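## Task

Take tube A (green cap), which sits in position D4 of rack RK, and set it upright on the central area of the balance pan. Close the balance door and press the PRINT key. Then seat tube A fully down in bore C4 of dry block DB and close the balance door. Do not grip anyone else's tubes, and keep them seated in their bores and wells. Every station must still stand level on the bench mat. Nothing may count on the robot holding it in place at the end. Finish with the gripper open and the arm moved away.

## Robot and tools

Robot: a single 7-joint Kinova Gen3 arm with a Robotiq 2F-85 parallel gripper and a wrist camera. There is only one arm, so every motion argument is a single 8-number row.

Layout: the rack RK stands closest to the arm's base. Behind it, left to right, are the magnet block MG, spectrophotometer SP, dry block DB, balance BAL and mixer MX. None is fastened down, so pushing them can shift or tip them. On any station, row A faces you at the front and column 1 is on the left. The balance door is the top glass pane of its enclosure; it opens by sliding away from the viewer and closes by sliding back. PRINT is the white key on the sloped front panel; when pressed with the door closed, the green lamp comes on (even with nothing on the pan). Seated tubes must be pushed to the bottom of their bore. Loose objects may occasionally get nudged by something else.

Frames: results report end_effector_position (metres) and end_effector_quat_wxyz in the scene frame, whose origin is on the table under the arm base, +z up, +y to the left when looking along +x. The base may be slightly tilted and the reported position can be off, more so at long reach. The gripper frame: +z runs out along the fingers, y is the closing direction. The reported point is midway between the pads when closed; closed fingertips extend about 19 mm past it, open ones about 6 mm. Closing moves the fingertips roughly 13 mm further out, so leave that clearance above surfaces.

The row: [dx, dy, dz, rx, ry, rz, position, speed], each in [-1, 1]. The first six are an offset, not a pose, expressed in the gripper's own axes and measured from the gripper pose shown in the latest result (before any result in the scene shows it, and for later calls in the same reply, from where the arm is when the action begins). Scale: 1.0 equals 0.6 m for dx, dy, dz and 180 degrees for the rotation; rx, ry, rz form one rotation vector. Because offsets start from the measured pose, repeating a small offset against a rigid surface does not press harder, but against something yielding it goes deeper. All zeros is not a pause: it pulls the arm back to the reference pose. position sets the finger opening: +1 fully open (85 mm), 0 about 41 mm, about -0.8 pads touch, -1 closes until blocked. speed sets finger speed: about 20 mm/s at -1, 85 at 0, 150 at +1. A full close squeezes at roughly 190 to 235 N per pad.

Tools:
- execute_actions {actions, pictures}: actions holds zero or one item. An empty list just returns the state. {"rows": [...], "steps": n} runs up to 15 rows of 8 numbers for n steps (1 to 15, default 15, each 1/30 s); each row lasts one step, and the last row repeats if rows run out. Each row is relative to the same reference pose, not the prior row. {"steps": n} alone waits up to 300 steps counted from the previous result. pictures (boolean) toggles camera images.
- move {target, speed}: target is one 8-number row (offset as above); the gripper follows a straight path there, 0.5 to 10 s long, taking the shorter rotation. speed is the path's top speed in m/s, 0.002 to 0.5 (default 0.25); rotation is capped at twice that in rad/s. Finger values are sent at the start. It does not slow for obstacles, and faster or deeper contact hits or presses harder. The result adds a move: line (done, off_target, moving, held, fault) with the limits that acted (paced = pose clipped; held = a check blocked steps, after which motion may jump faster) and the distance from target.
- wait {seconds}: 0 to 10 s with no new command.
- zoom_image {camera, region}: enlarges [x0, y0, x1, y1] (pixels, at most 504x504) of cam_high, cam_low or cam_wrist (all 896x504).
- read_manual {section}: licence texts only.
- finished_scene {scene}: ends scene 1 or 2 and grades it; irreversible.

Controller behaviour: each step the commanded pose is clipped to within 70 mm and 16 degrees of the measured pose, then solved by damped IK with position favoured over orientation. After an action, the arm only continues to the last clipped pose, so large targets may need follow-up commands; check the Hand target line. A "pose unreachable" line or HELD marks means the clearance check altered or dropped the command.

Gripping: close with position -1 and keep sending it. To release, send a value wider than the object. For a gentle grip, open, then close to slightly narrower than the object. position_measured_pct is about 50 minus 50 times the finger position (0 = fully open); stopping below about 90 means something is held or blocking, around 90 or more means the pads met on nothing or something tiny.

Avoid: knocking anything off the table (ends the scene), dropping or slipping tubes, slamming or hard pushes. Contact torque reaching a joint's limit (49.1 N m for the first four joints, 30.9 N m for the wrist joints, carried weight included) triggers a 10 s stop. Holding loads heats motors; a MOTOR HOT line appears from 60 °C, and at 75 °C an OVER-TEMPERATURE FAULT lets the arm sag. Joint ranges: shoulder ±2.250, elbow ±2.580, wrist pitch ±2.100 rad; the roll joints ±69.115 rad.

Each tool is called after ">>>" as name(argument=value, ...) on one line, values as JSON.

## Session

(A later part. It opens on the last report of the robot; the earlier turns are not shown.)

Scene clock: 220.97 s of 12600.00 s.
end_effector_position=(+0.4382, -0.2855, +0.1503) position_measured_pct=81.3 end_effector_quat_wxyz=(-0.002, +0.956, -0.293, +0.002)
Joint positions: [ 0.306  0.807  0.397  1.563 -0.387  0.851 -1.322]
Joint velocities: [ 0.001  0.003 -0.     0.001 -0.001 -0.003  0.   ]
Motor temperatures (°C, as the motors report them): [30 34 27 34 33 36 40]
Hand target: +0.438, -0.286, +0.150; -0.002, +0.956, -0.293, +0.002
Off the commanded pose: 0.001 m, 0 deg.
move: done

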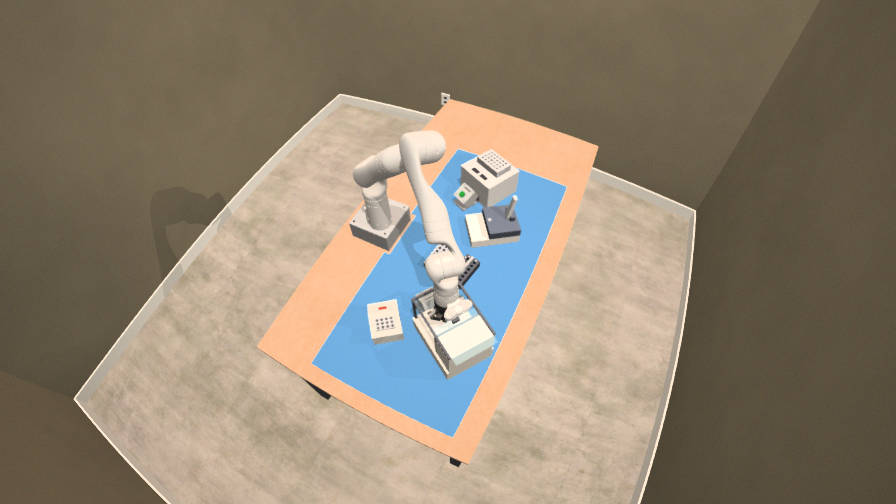

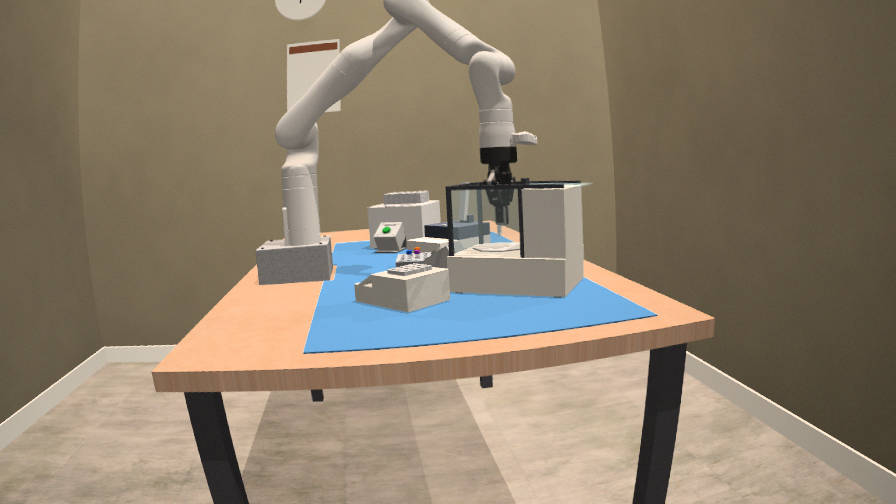

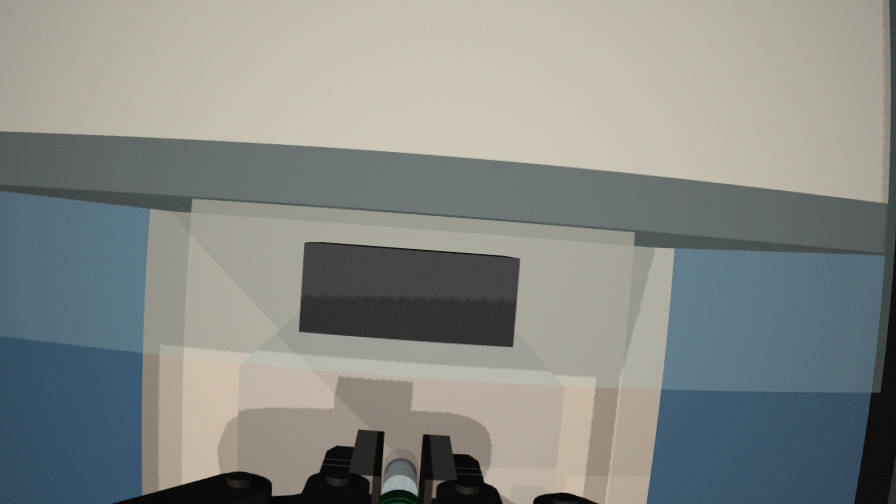

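>>> move(target=[0,0,0.034,0,0,0,-0.72,0], speed=0.012)

>>> zoom_image(camera="cam_low", region=[430,170,600,290])

Scene clock: 227.23 s of 12600.00 s.
end_effector_position=(+0.4384, -0.2854, +0.1300) position_measured_pct=81.3 end_effector_quat_wxyz=(-0.002, +0.956, -0.293, +0.002)
Joint positions: [ 0.314  0.84   0.382  1.574 -0.401  0.807 -1.31 ]
Joint velocities: [ 0.001  0.002 -0.001  0.001  0.001 -0.002  0.001]
Motor temperatures (°C, as the motors report them): [30 34 27 34 33 36 40]
Hand target: +0.438, -0.285, +0.130; -0.002, +0.956, -0.293, +0.002
Off the commanded pose: 0.000 m, 0 deg.
move: done

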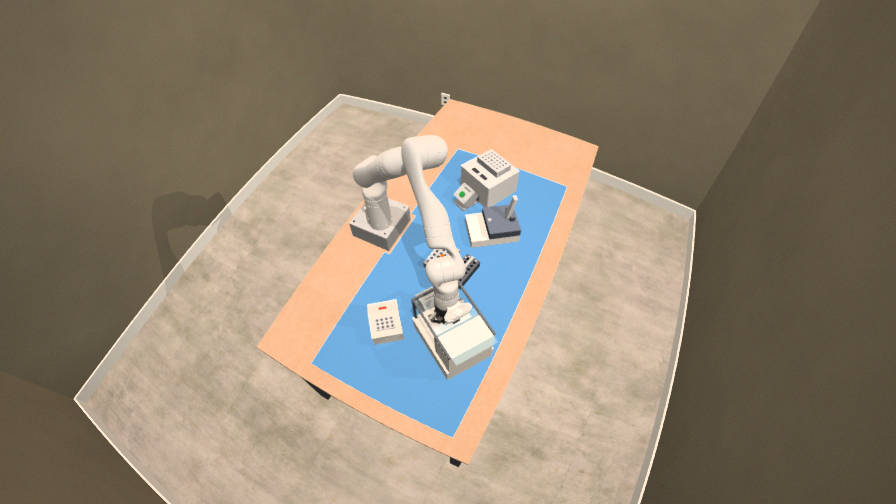

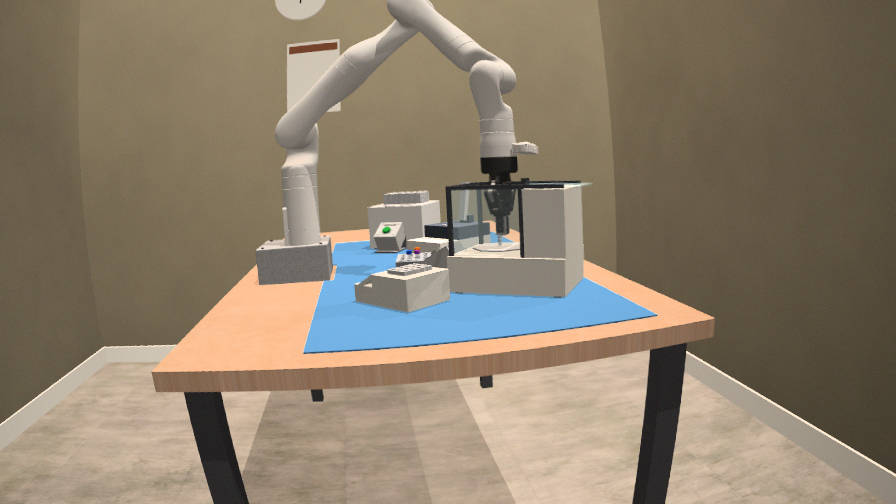

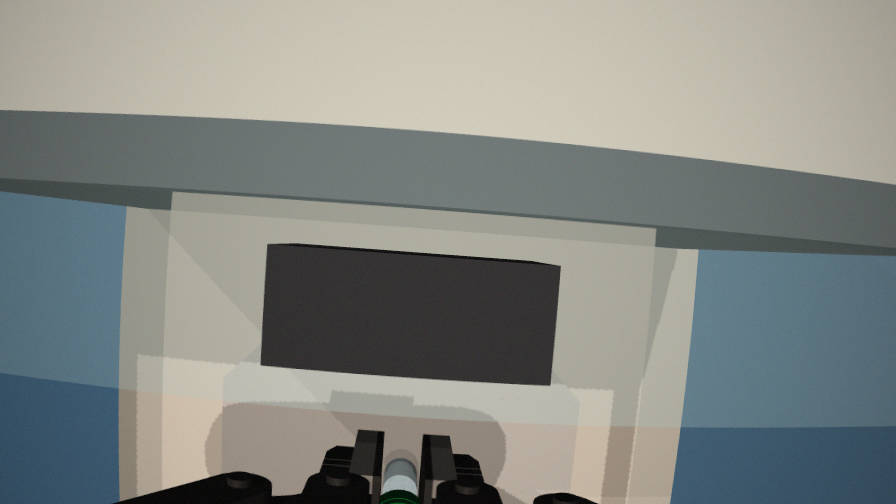

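Region (430, 170, 600, 290) of cam_low's 896x504 image, scaled by 2.965, with more detail than that image has; it fills the top 356 rows of this view, and the rest is white.

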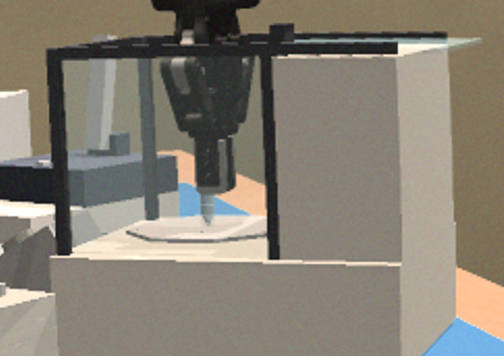

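>>> move(target=[0,0,0.005,0,0,0,-0.72,0], speed=0.004)

Scene clock: 231.70 s of 12600.00 s.
end_effector_position=(+0.4385, -0.2856, +0.1286) position_measured_pct=81.3 end_effector_quat_wxyz=(-0.003, +0.956, -0.293, +0.003)
Joint positions: [ 0.315  0.841  0.381  1.575 -0.403  0.802 -1.309]
Joint velocities: [ 0.    -0.     0.002 -0.002 -0.001 -0.001  0.001]
Motor temperatures (°C, as the motors report them): [30 34 27 34 33 36 40]
Hand target: +0.438, -0.285, +0.127; -0.002, +0.956, -0.293, +0.002
Off the commanded pose: 0.002 m, 0 deg.
move: done

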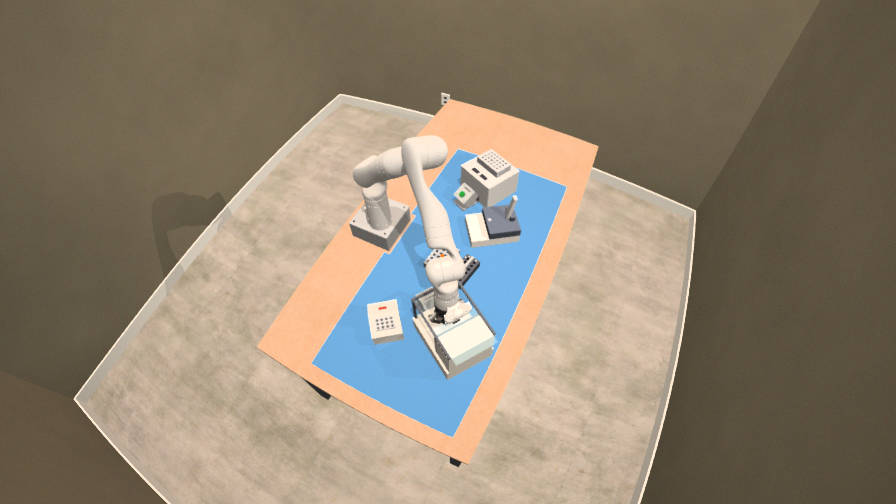

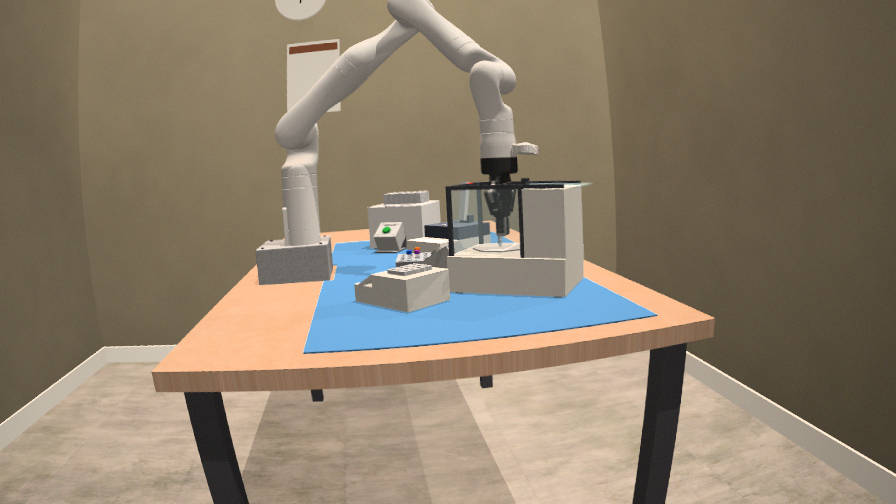

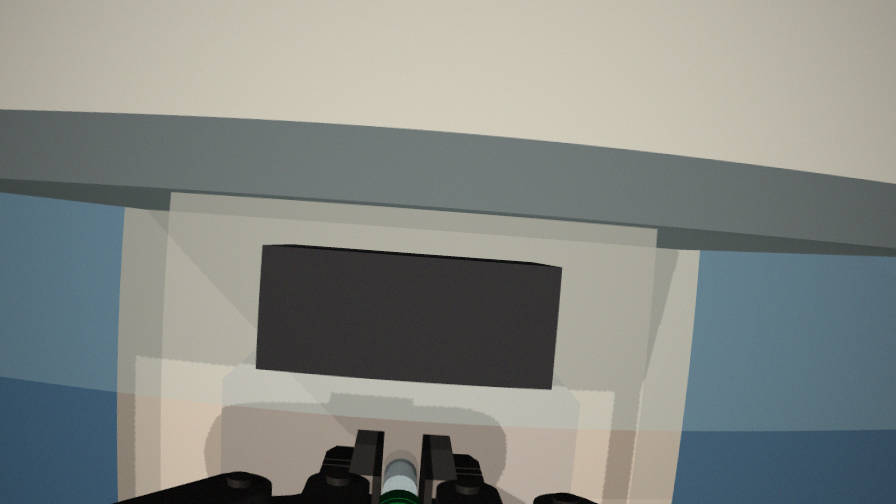

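>>> execute_actions(actions=[{"rows":[[0,0,-0.001,0,0,0,-0.72,0],[0,0,-0.001,0,0,0,-0.72,0],[0,0,-0.001,0,0,0,-0.72,0],[0,0,-0.001,0,0,0,-0.72,0],[0,0,-0.001,0,0,0,-0.72,0],[0,0,-0.001,0,0,0,-0.4,-0.6]],"steps":15}], pictures=false)

>>> move(target=[0,0,-0.05,0,0,0,-0.4,0], speed=0.03)

>>> zoom_image(camera="cam_low", region=[430,170,600,290])

Scene clock: 239.17 s of 12600.00 s.
end_effector_position=(+0.4385, -0.2856, +0.1292) position_measured_pct=70.6 end_effector_quat_wxyz=(-0.003, +0.956, -0.293, +0.003)
Joint positions: [ 0.315  0.84   0.381  1.575 -0.403  0.804 -1.309]
Joint velocities: [-0.     0.     0.001 -0.001 -0.001  0.    -0.   ]
Motor temperatures (°C, as the motors report them): [30 34 27 34 33 36 40]
Hand target: +0.438, -0.286, +0.129; -0.003, +0.956, -0.293, +0.003
Off the commanded pose: 0.000 m, 0 deg.
Steps of this call (steps 1 to 209: nothing new was sent; steps 210 to 224: all 15 steps of this action). Readings (end_effector_position | what the end effector reports):
210: (+0.4386, -0.2856, +0.1289) | position_measured_pct=81.3
211: (+0.4387, -0.2857, +0.1293) | position_measured_pct=81.3
213: (+0.4388, -0.2857, +0.1294) | position_measured_pct=81.3
217: (+0.4386, -0.2856, +0.1293) | position_measured_pct=80.2
224: the state above

Scene clock: 240.70 s of 12600.00 s.
end_effector_position=(+0.4382, -0.2856, +0.1590) position_measured_pct=69.8 end_effector_quat_wxyz=(-0.003, +0.956, -0.293, +0.003)
Joint positions: [ 0.303  0.793  0.403  1.558 -0.382  0.869 -1.326]
Joint velocities: [-0.001 -0.003  0.    -0.003 -0.     0.002  0.   ]
Motor temperatures (°C, as the motors report them): [30 34 27 34 33 36 40]
Hand target: +0.438, -0.286, +0.159; -0.003, +0.956, -0.293, +0.003
Off the commanded pose: 0.000 m, 0 deg.
move: done

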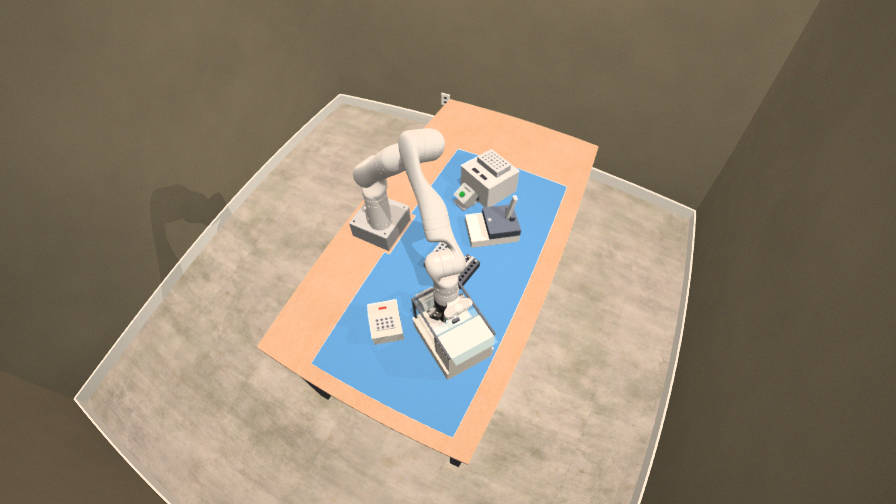

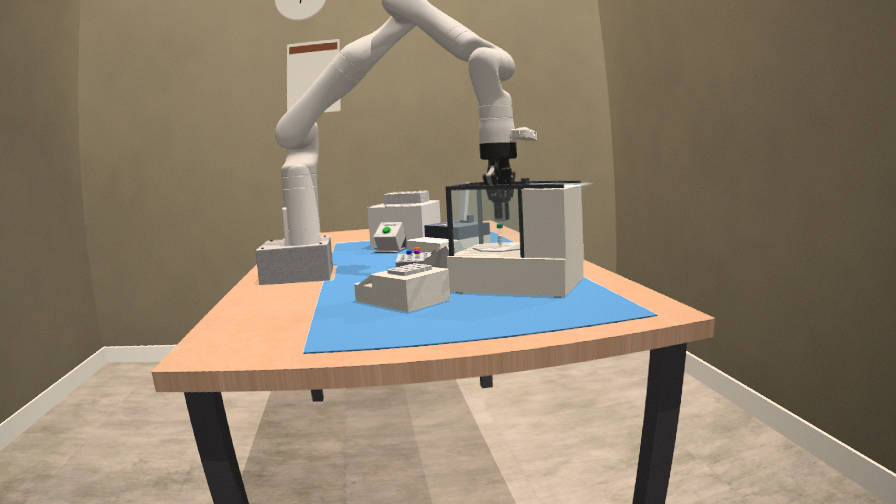

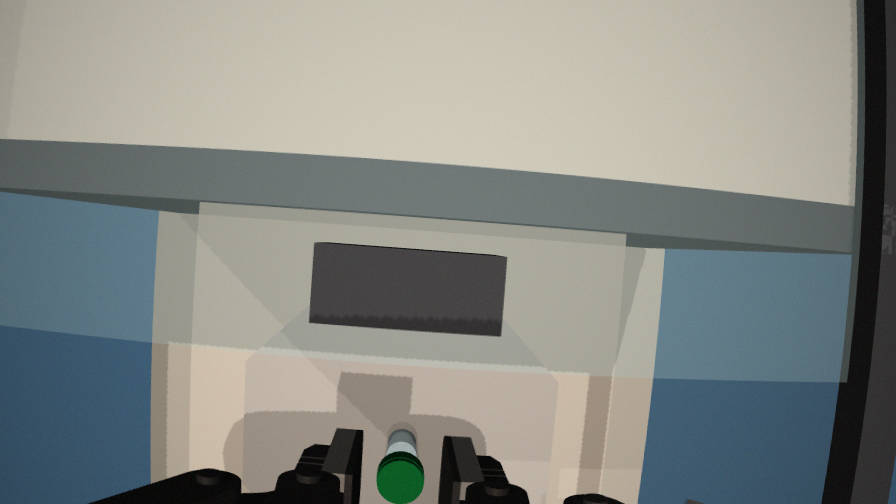

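Region (430, 170, 600, 290) of cam_low's 896x504 image, scaled by 2.965, with more detail than that image has; it fills the top 356 rows of this view, and the rest is white.

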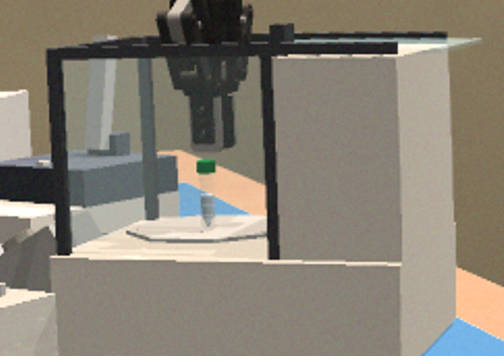

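>>> move(target=[0,0,-0.19,0,0,0,-0.15,0], speed=0.1)

>>> move(target=[0.1045,-0.003,0,0,0,0,-0.15,0], speed=0.1)

Scene clock: 247.37 s of 12600.00 s.
end_effector_position=(+0.4373, -0.2858, +0.2727) position_measured_pct=57.5 end_effector_quat_wxyz=(-0.003, +0.956, -0.293, +0.003)
Joint positions: [ 0.271  0.642  0.466  1.429 -0.307  1.142 -1.387]
Joint velocities: [-0.001 -0.002 -0.002 -0.002  0.002  0.004  0.   ]
Motor temperatures (°C, as the motors report them): [30 34 27 34 33 36 40]
Hand target: +0.437, -0.286, +0.273; -0.003, +0.956, -0.293, +0.003
Off the commanded pose: 0.000 m, 0 deg.
move: done

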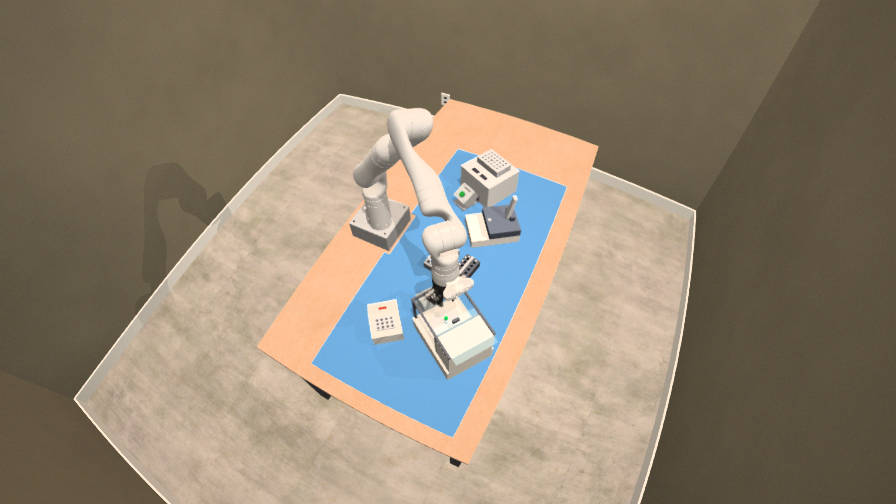

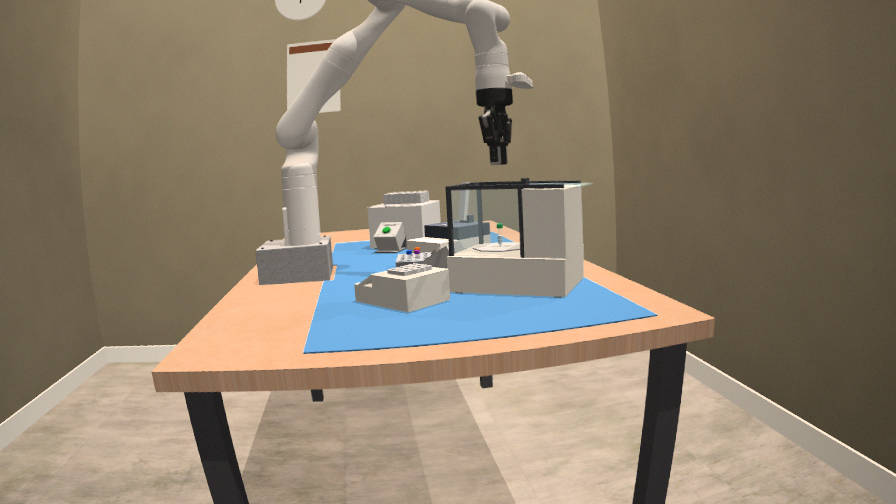

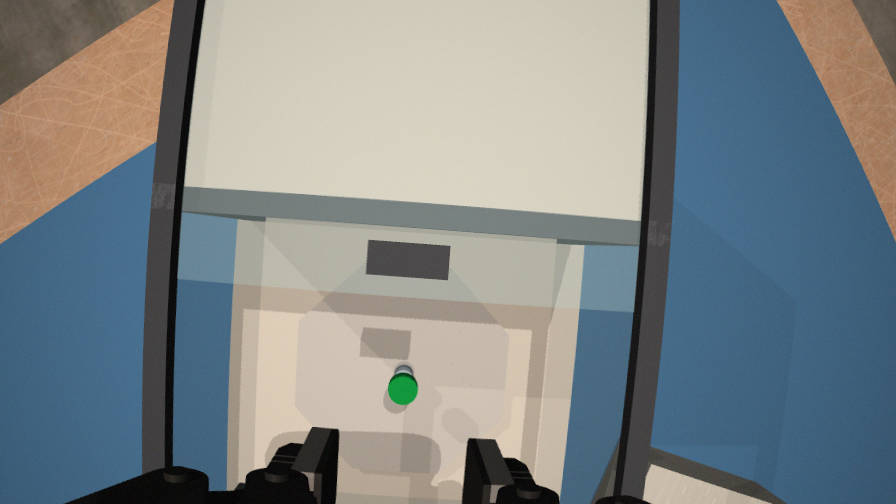

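Scene clock: 248.43 s of 12600.00 s.
end_effector_position=(+0.4905, -0.3190, +0.2736) position_measured_pct=57.5 end_effector_quat_wxyz=(-0.003, +0.956, -0.293, +0.003)
Joint positions: [ 0.328  0.783  0.453  1.153 -0.335  1.273 -1.41 ]
Joint velocities: [ 0.004  0.01   0.002 -0.007 -0.001  0.006 -0.001]
Motor temperatures (°C, as the motors report them): [30 34 27 34 33 36 40]
Hand target: +0.490, -0.319, +0.273; -0.003, +0.956, -0.293, +0.003
Off the commanded pose: 0.001 m, 0 deg.
move: done

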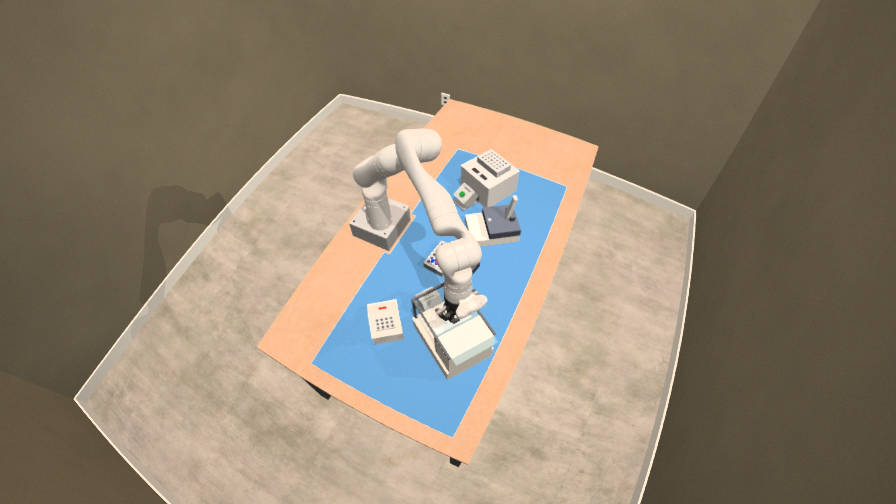

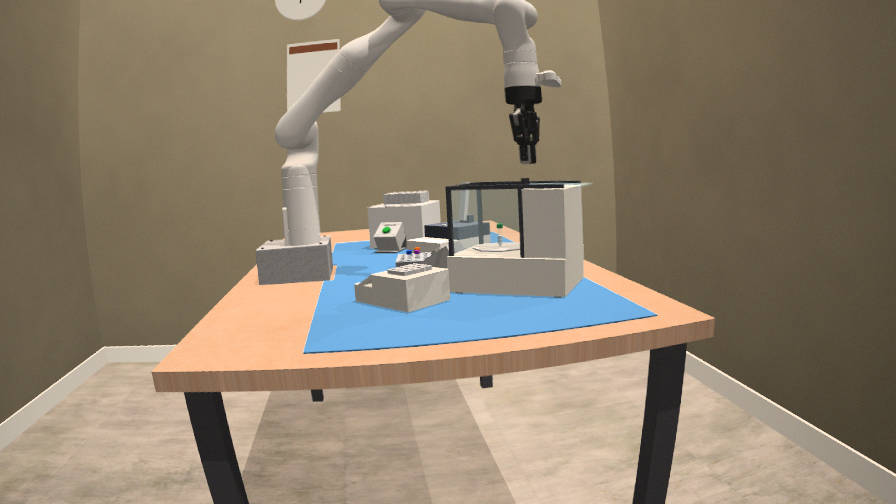

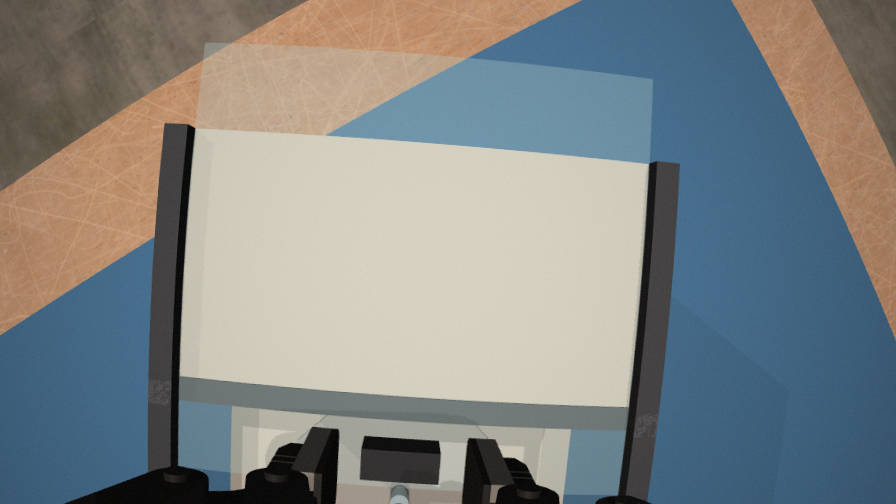

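>>> move(target=[0,0,0.059,0,0,0,-0.15,0], speed=0.05)

>>> execute_actions(actions=[{"rows":[[0,0,0,0,0,0,-0.5,-0.5]],"steps":15}], pictures=false)

>>> move(target=[-0.185,0,0,0,0,0,-0.5,0], speed=0.05)

Scene clock: 256.73 s of 12600.00 s.
end_effector_position=(+0.4908, -0.3190, +0.2383) position_measured_pct=57.5 end_effector_quat_wxyz=(-0.003, +0.956, -0.293, +0.003)
Joint positions: [ 0.329  0.816  0.441  1.208 -0.348  1.188 -1.396]
Joint velocities: [ 0.     0.002  0.     0.001 -0.001 -0.003  0.001]
Motor temperatures (°C, as the motors report them): [30 34 27 34 33 36 40]
Hand target: +0.491, -0.319, +0.238; -0.003, +0.956, -0.293, +0.003
Off the commanded pose: 0.000 m, 0 deg.
move: done

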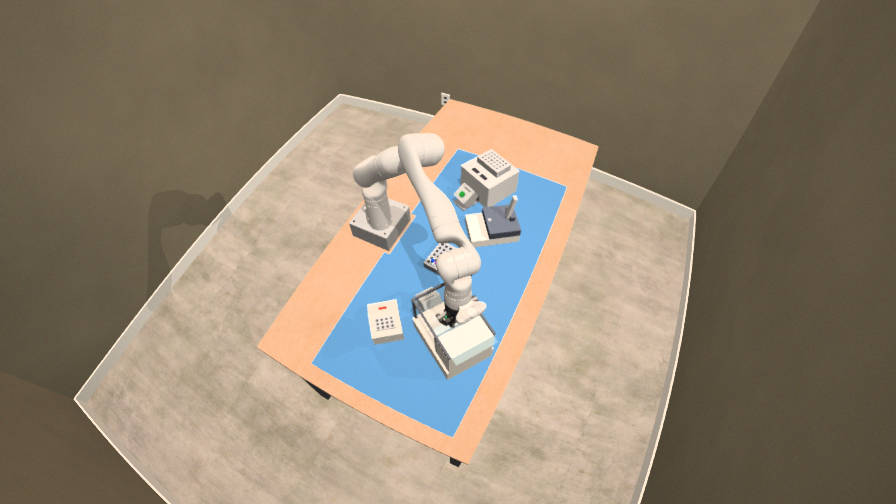

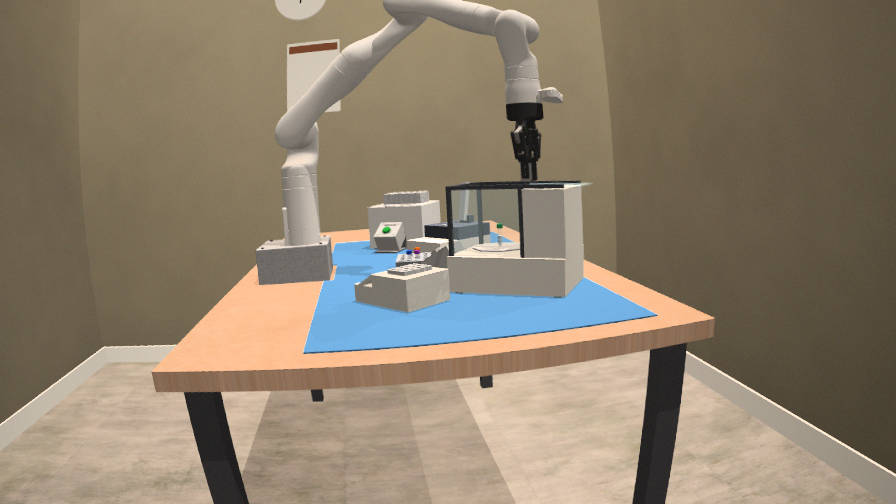

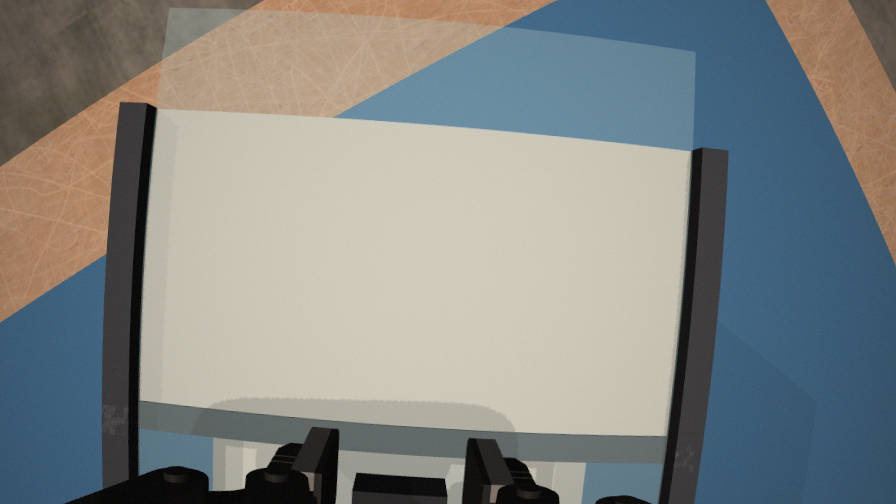

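Scene clock: 257.23 s of 12600.00 s.
end_effector_position=(+0.4908, -0.3191, +0.2386) position_measured_pct=70.6 end_effector_quat_wxyz=(-0.003, +0.956, -0.293, +0.003)
Joint positions: [ 0.329  0.816  0.442  1.208 -0.348  1.188 -1.396]
Joint velocities: [ 0.    -0.     0.001  0.001  0.001  0.    -0.   ]
Motor temperatures (°C, as the motors report them): [30 34 27 34 33 36 40]
Hand target: +0.491, -0.319, +0.238; -0.003, +0.956, -0.293, +0.003
Off the commanded pose: 0.000 m, 0 deg.
Steps of this call (steps 1 to 15: all 15 steps of this action). Readings (end_effector_position | what the end effector reports):
1: (+0.4908, -0.3190, +0.2383) | position_measured_pct=57.5
2: (+0.4908, -0.3190, +0.2383) | position_measured_pct=57.9
4: (+0.4908, -0.3190, +0.2383) | position_measured_pct=60.3
8: (+0.4908, -0.3191, +0.2384) | position_measured_pct=67.1
15: the state above

Scene clock: 260.03 s of 12600.00 s.
end_effector_position=(+0.3990, -0.2579, +0.2382) position_measured_pct=70.6 end_effector_quat_wxyz=(-0.002, +0.956, -0.293, +0.004)
Joint positions: [ 0.234  0.586  0.461  1.662 -0.311  0.964 -1.366]
Joint velocities: [-0.002 -0.004  0.001  0.008  0.001 -0.003 -0.002]
Motor temperatures (°C, as the motors report them): [30 34 27 34 33 36 40]
Hand target: +0.398, -0.257, +0.238; -0.003, +0.956, -0.293, +0.003
Off the commanded pose: 0.001 m, 0 deg.
move: done

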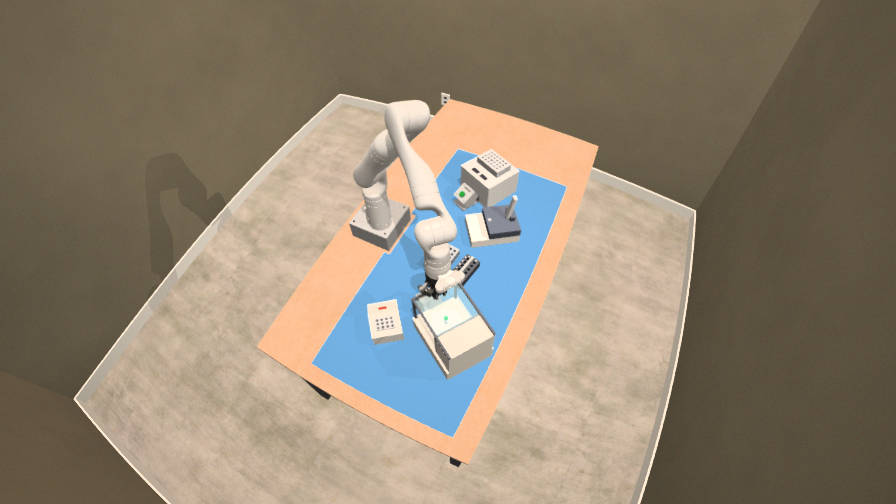

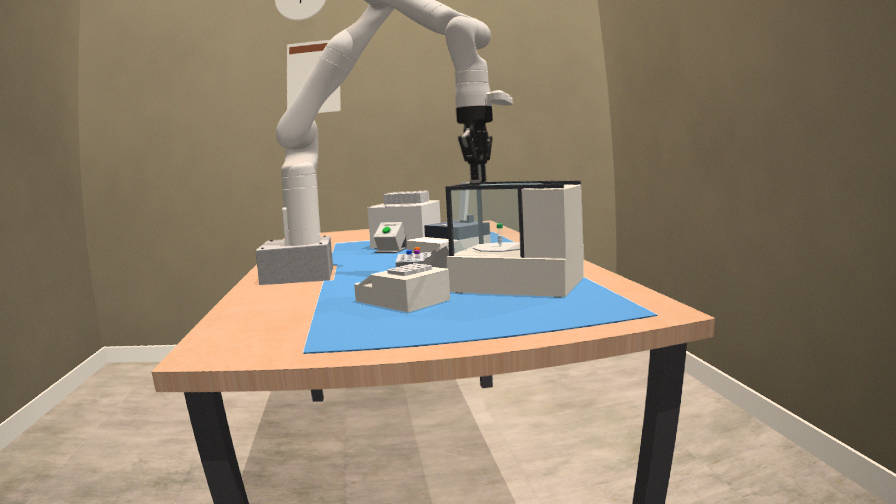

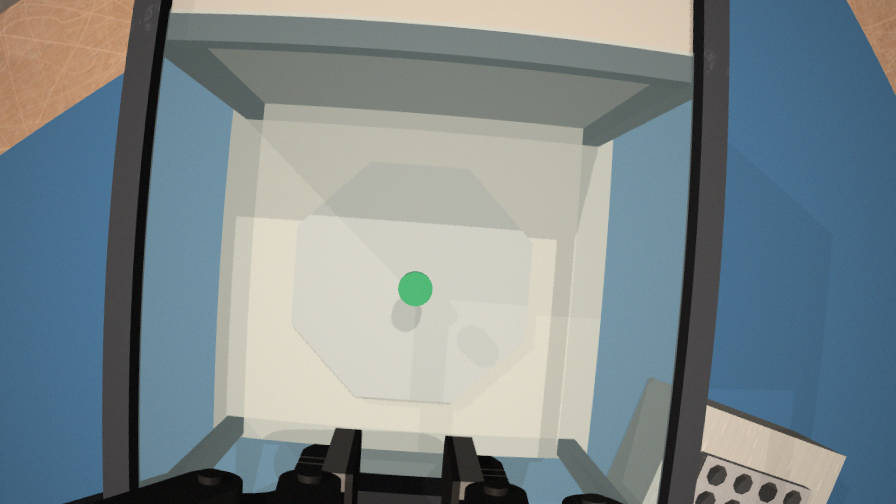

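>>> move(target=[-0.02,0,0,0,0,0,-0.5,0], speed=0.01)

Scene clock: 267.23 s of 12600.00 s.
end_effector_position=(+0.3918, -0.2531, +0.2383) position_measured_pct=70.6 end_effector_quat_wxyz=(-0.001, +0.956, -0.293, +0.007)
Joint positions: [ 0.224  0.564  0.463  1.701 -0.307  0.937 -1.366]
Joint velocities: [-0.001 -0.001  0.002  0.005  0.003 -0.003 -0.001]
Motor temperatures (°C, as the motors report them): [30 34 27 34 33 36 40]
Hand target: +0.389, -0.251, +0.238; -0.002, +0.956, -0.293, +0.004
Off the commanded pose: 0.003 m, 0 deg.
move: done

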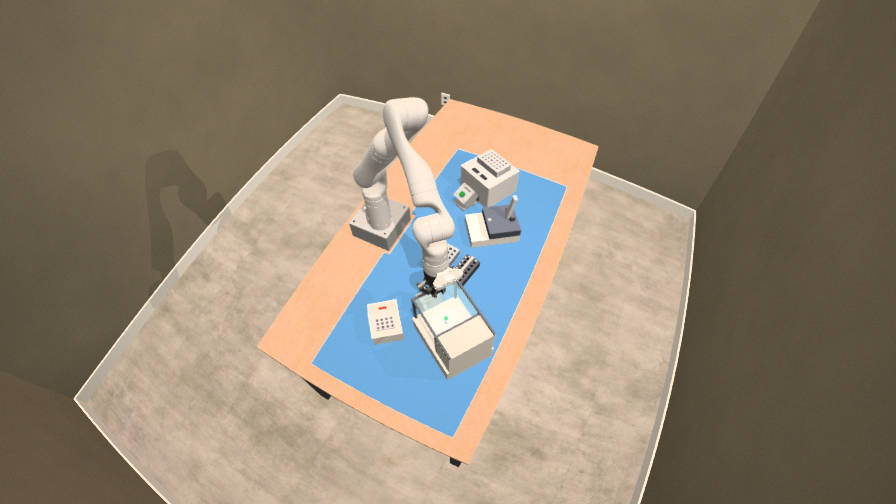

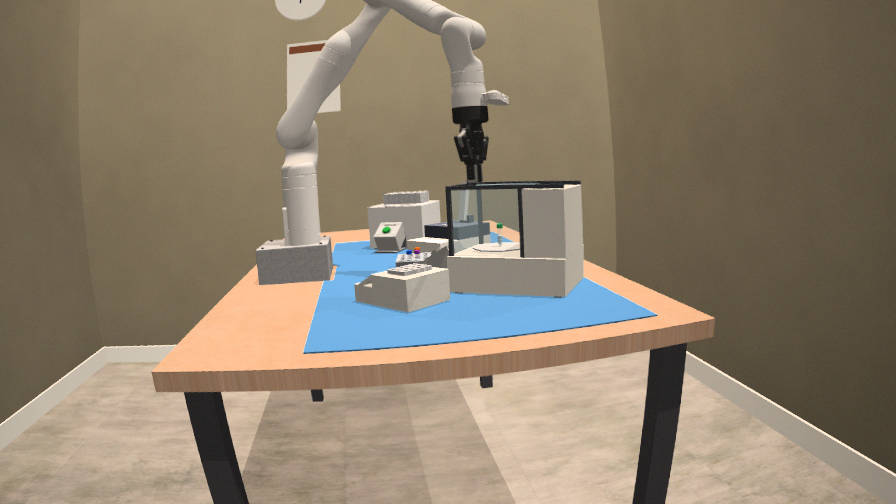

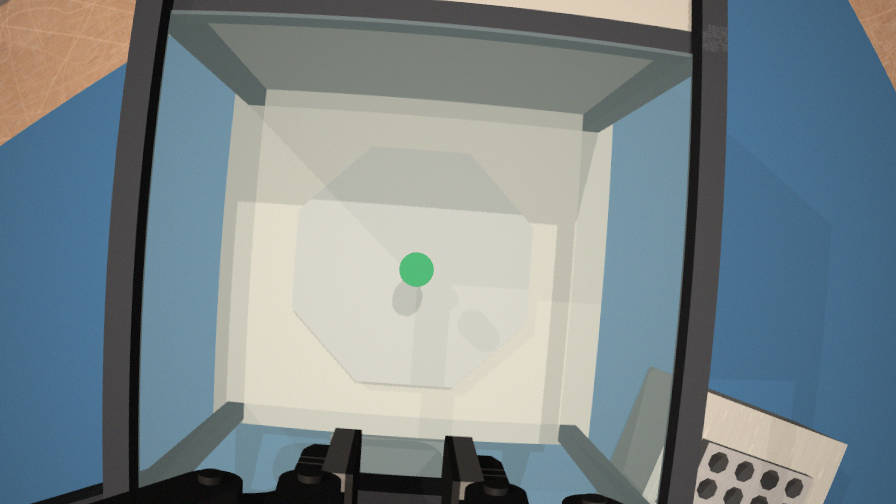

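>>> move(target=[-0.008,0,0,0,0,0,-0.5,0], speed=0.006)

Scene clock: 271.73 s of 12600.00 s.
end_effector_position=(+0.3915, -0.2529, +0.2384) position_measured_pct=70.6 end_effector_quat_wxyz=(+0.001, +0.956, -0.293, +0.012)
Joint positions: [ 0.221  0.557  0.464  1.713 -0.307  0.922 -1.366]
Joint velocities: [-0.    -0.001 -0.003  0.001  0.    -0.002 -0.   ]
Motor temperatures (°C, as the motors report them): [30 34 27 34 33 36 40]
Hand target: +0.388, -0.250, +0.238; -0.001, +0.956, -0.293, +0.007
Off the commanded pose: 0.004 m, 1 deg.
move: off_target

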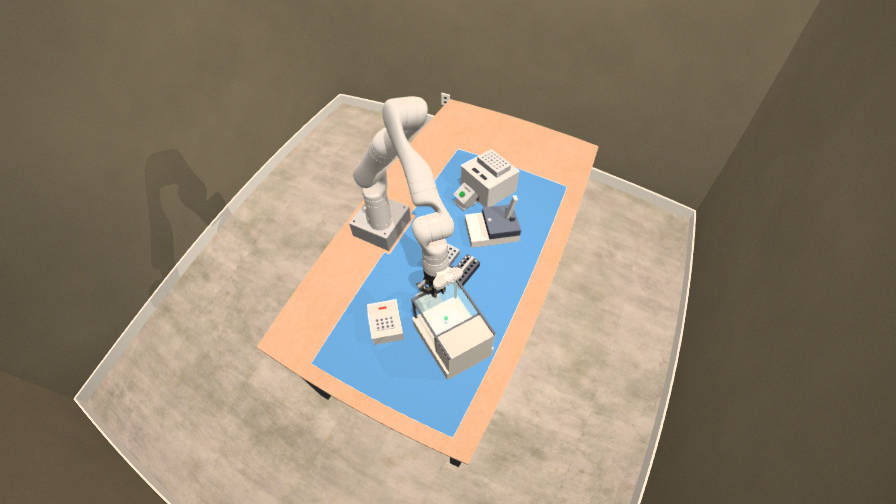

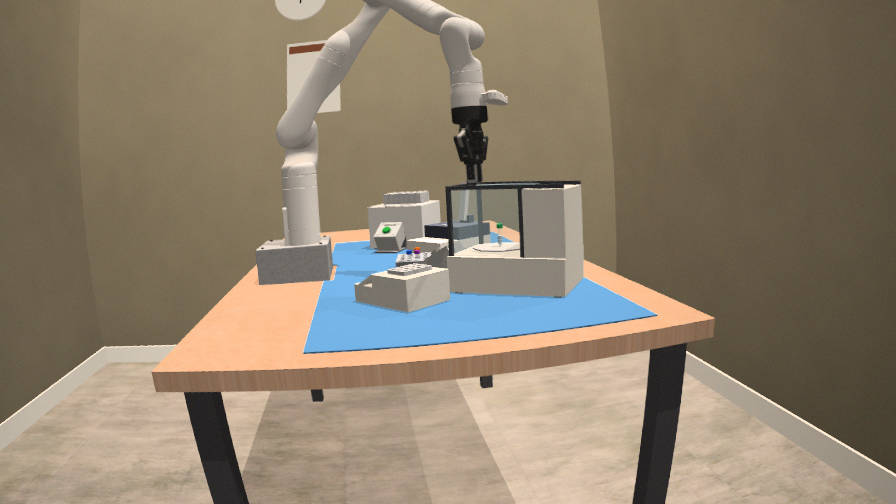

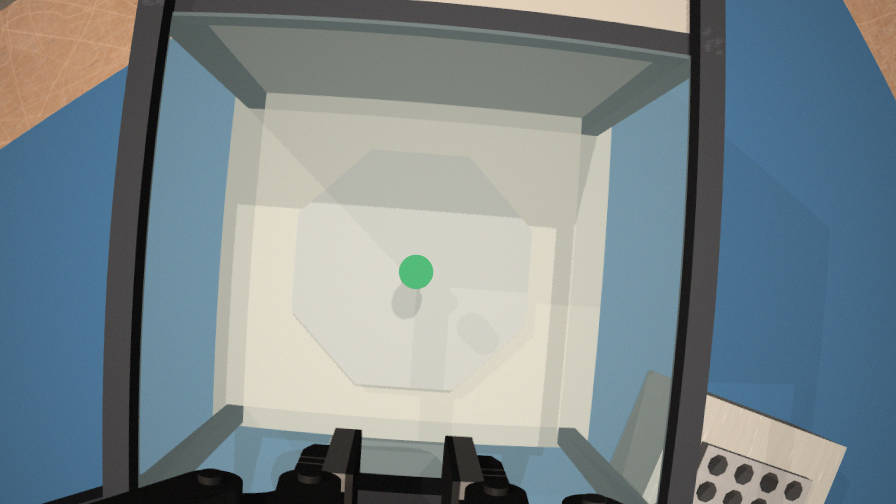

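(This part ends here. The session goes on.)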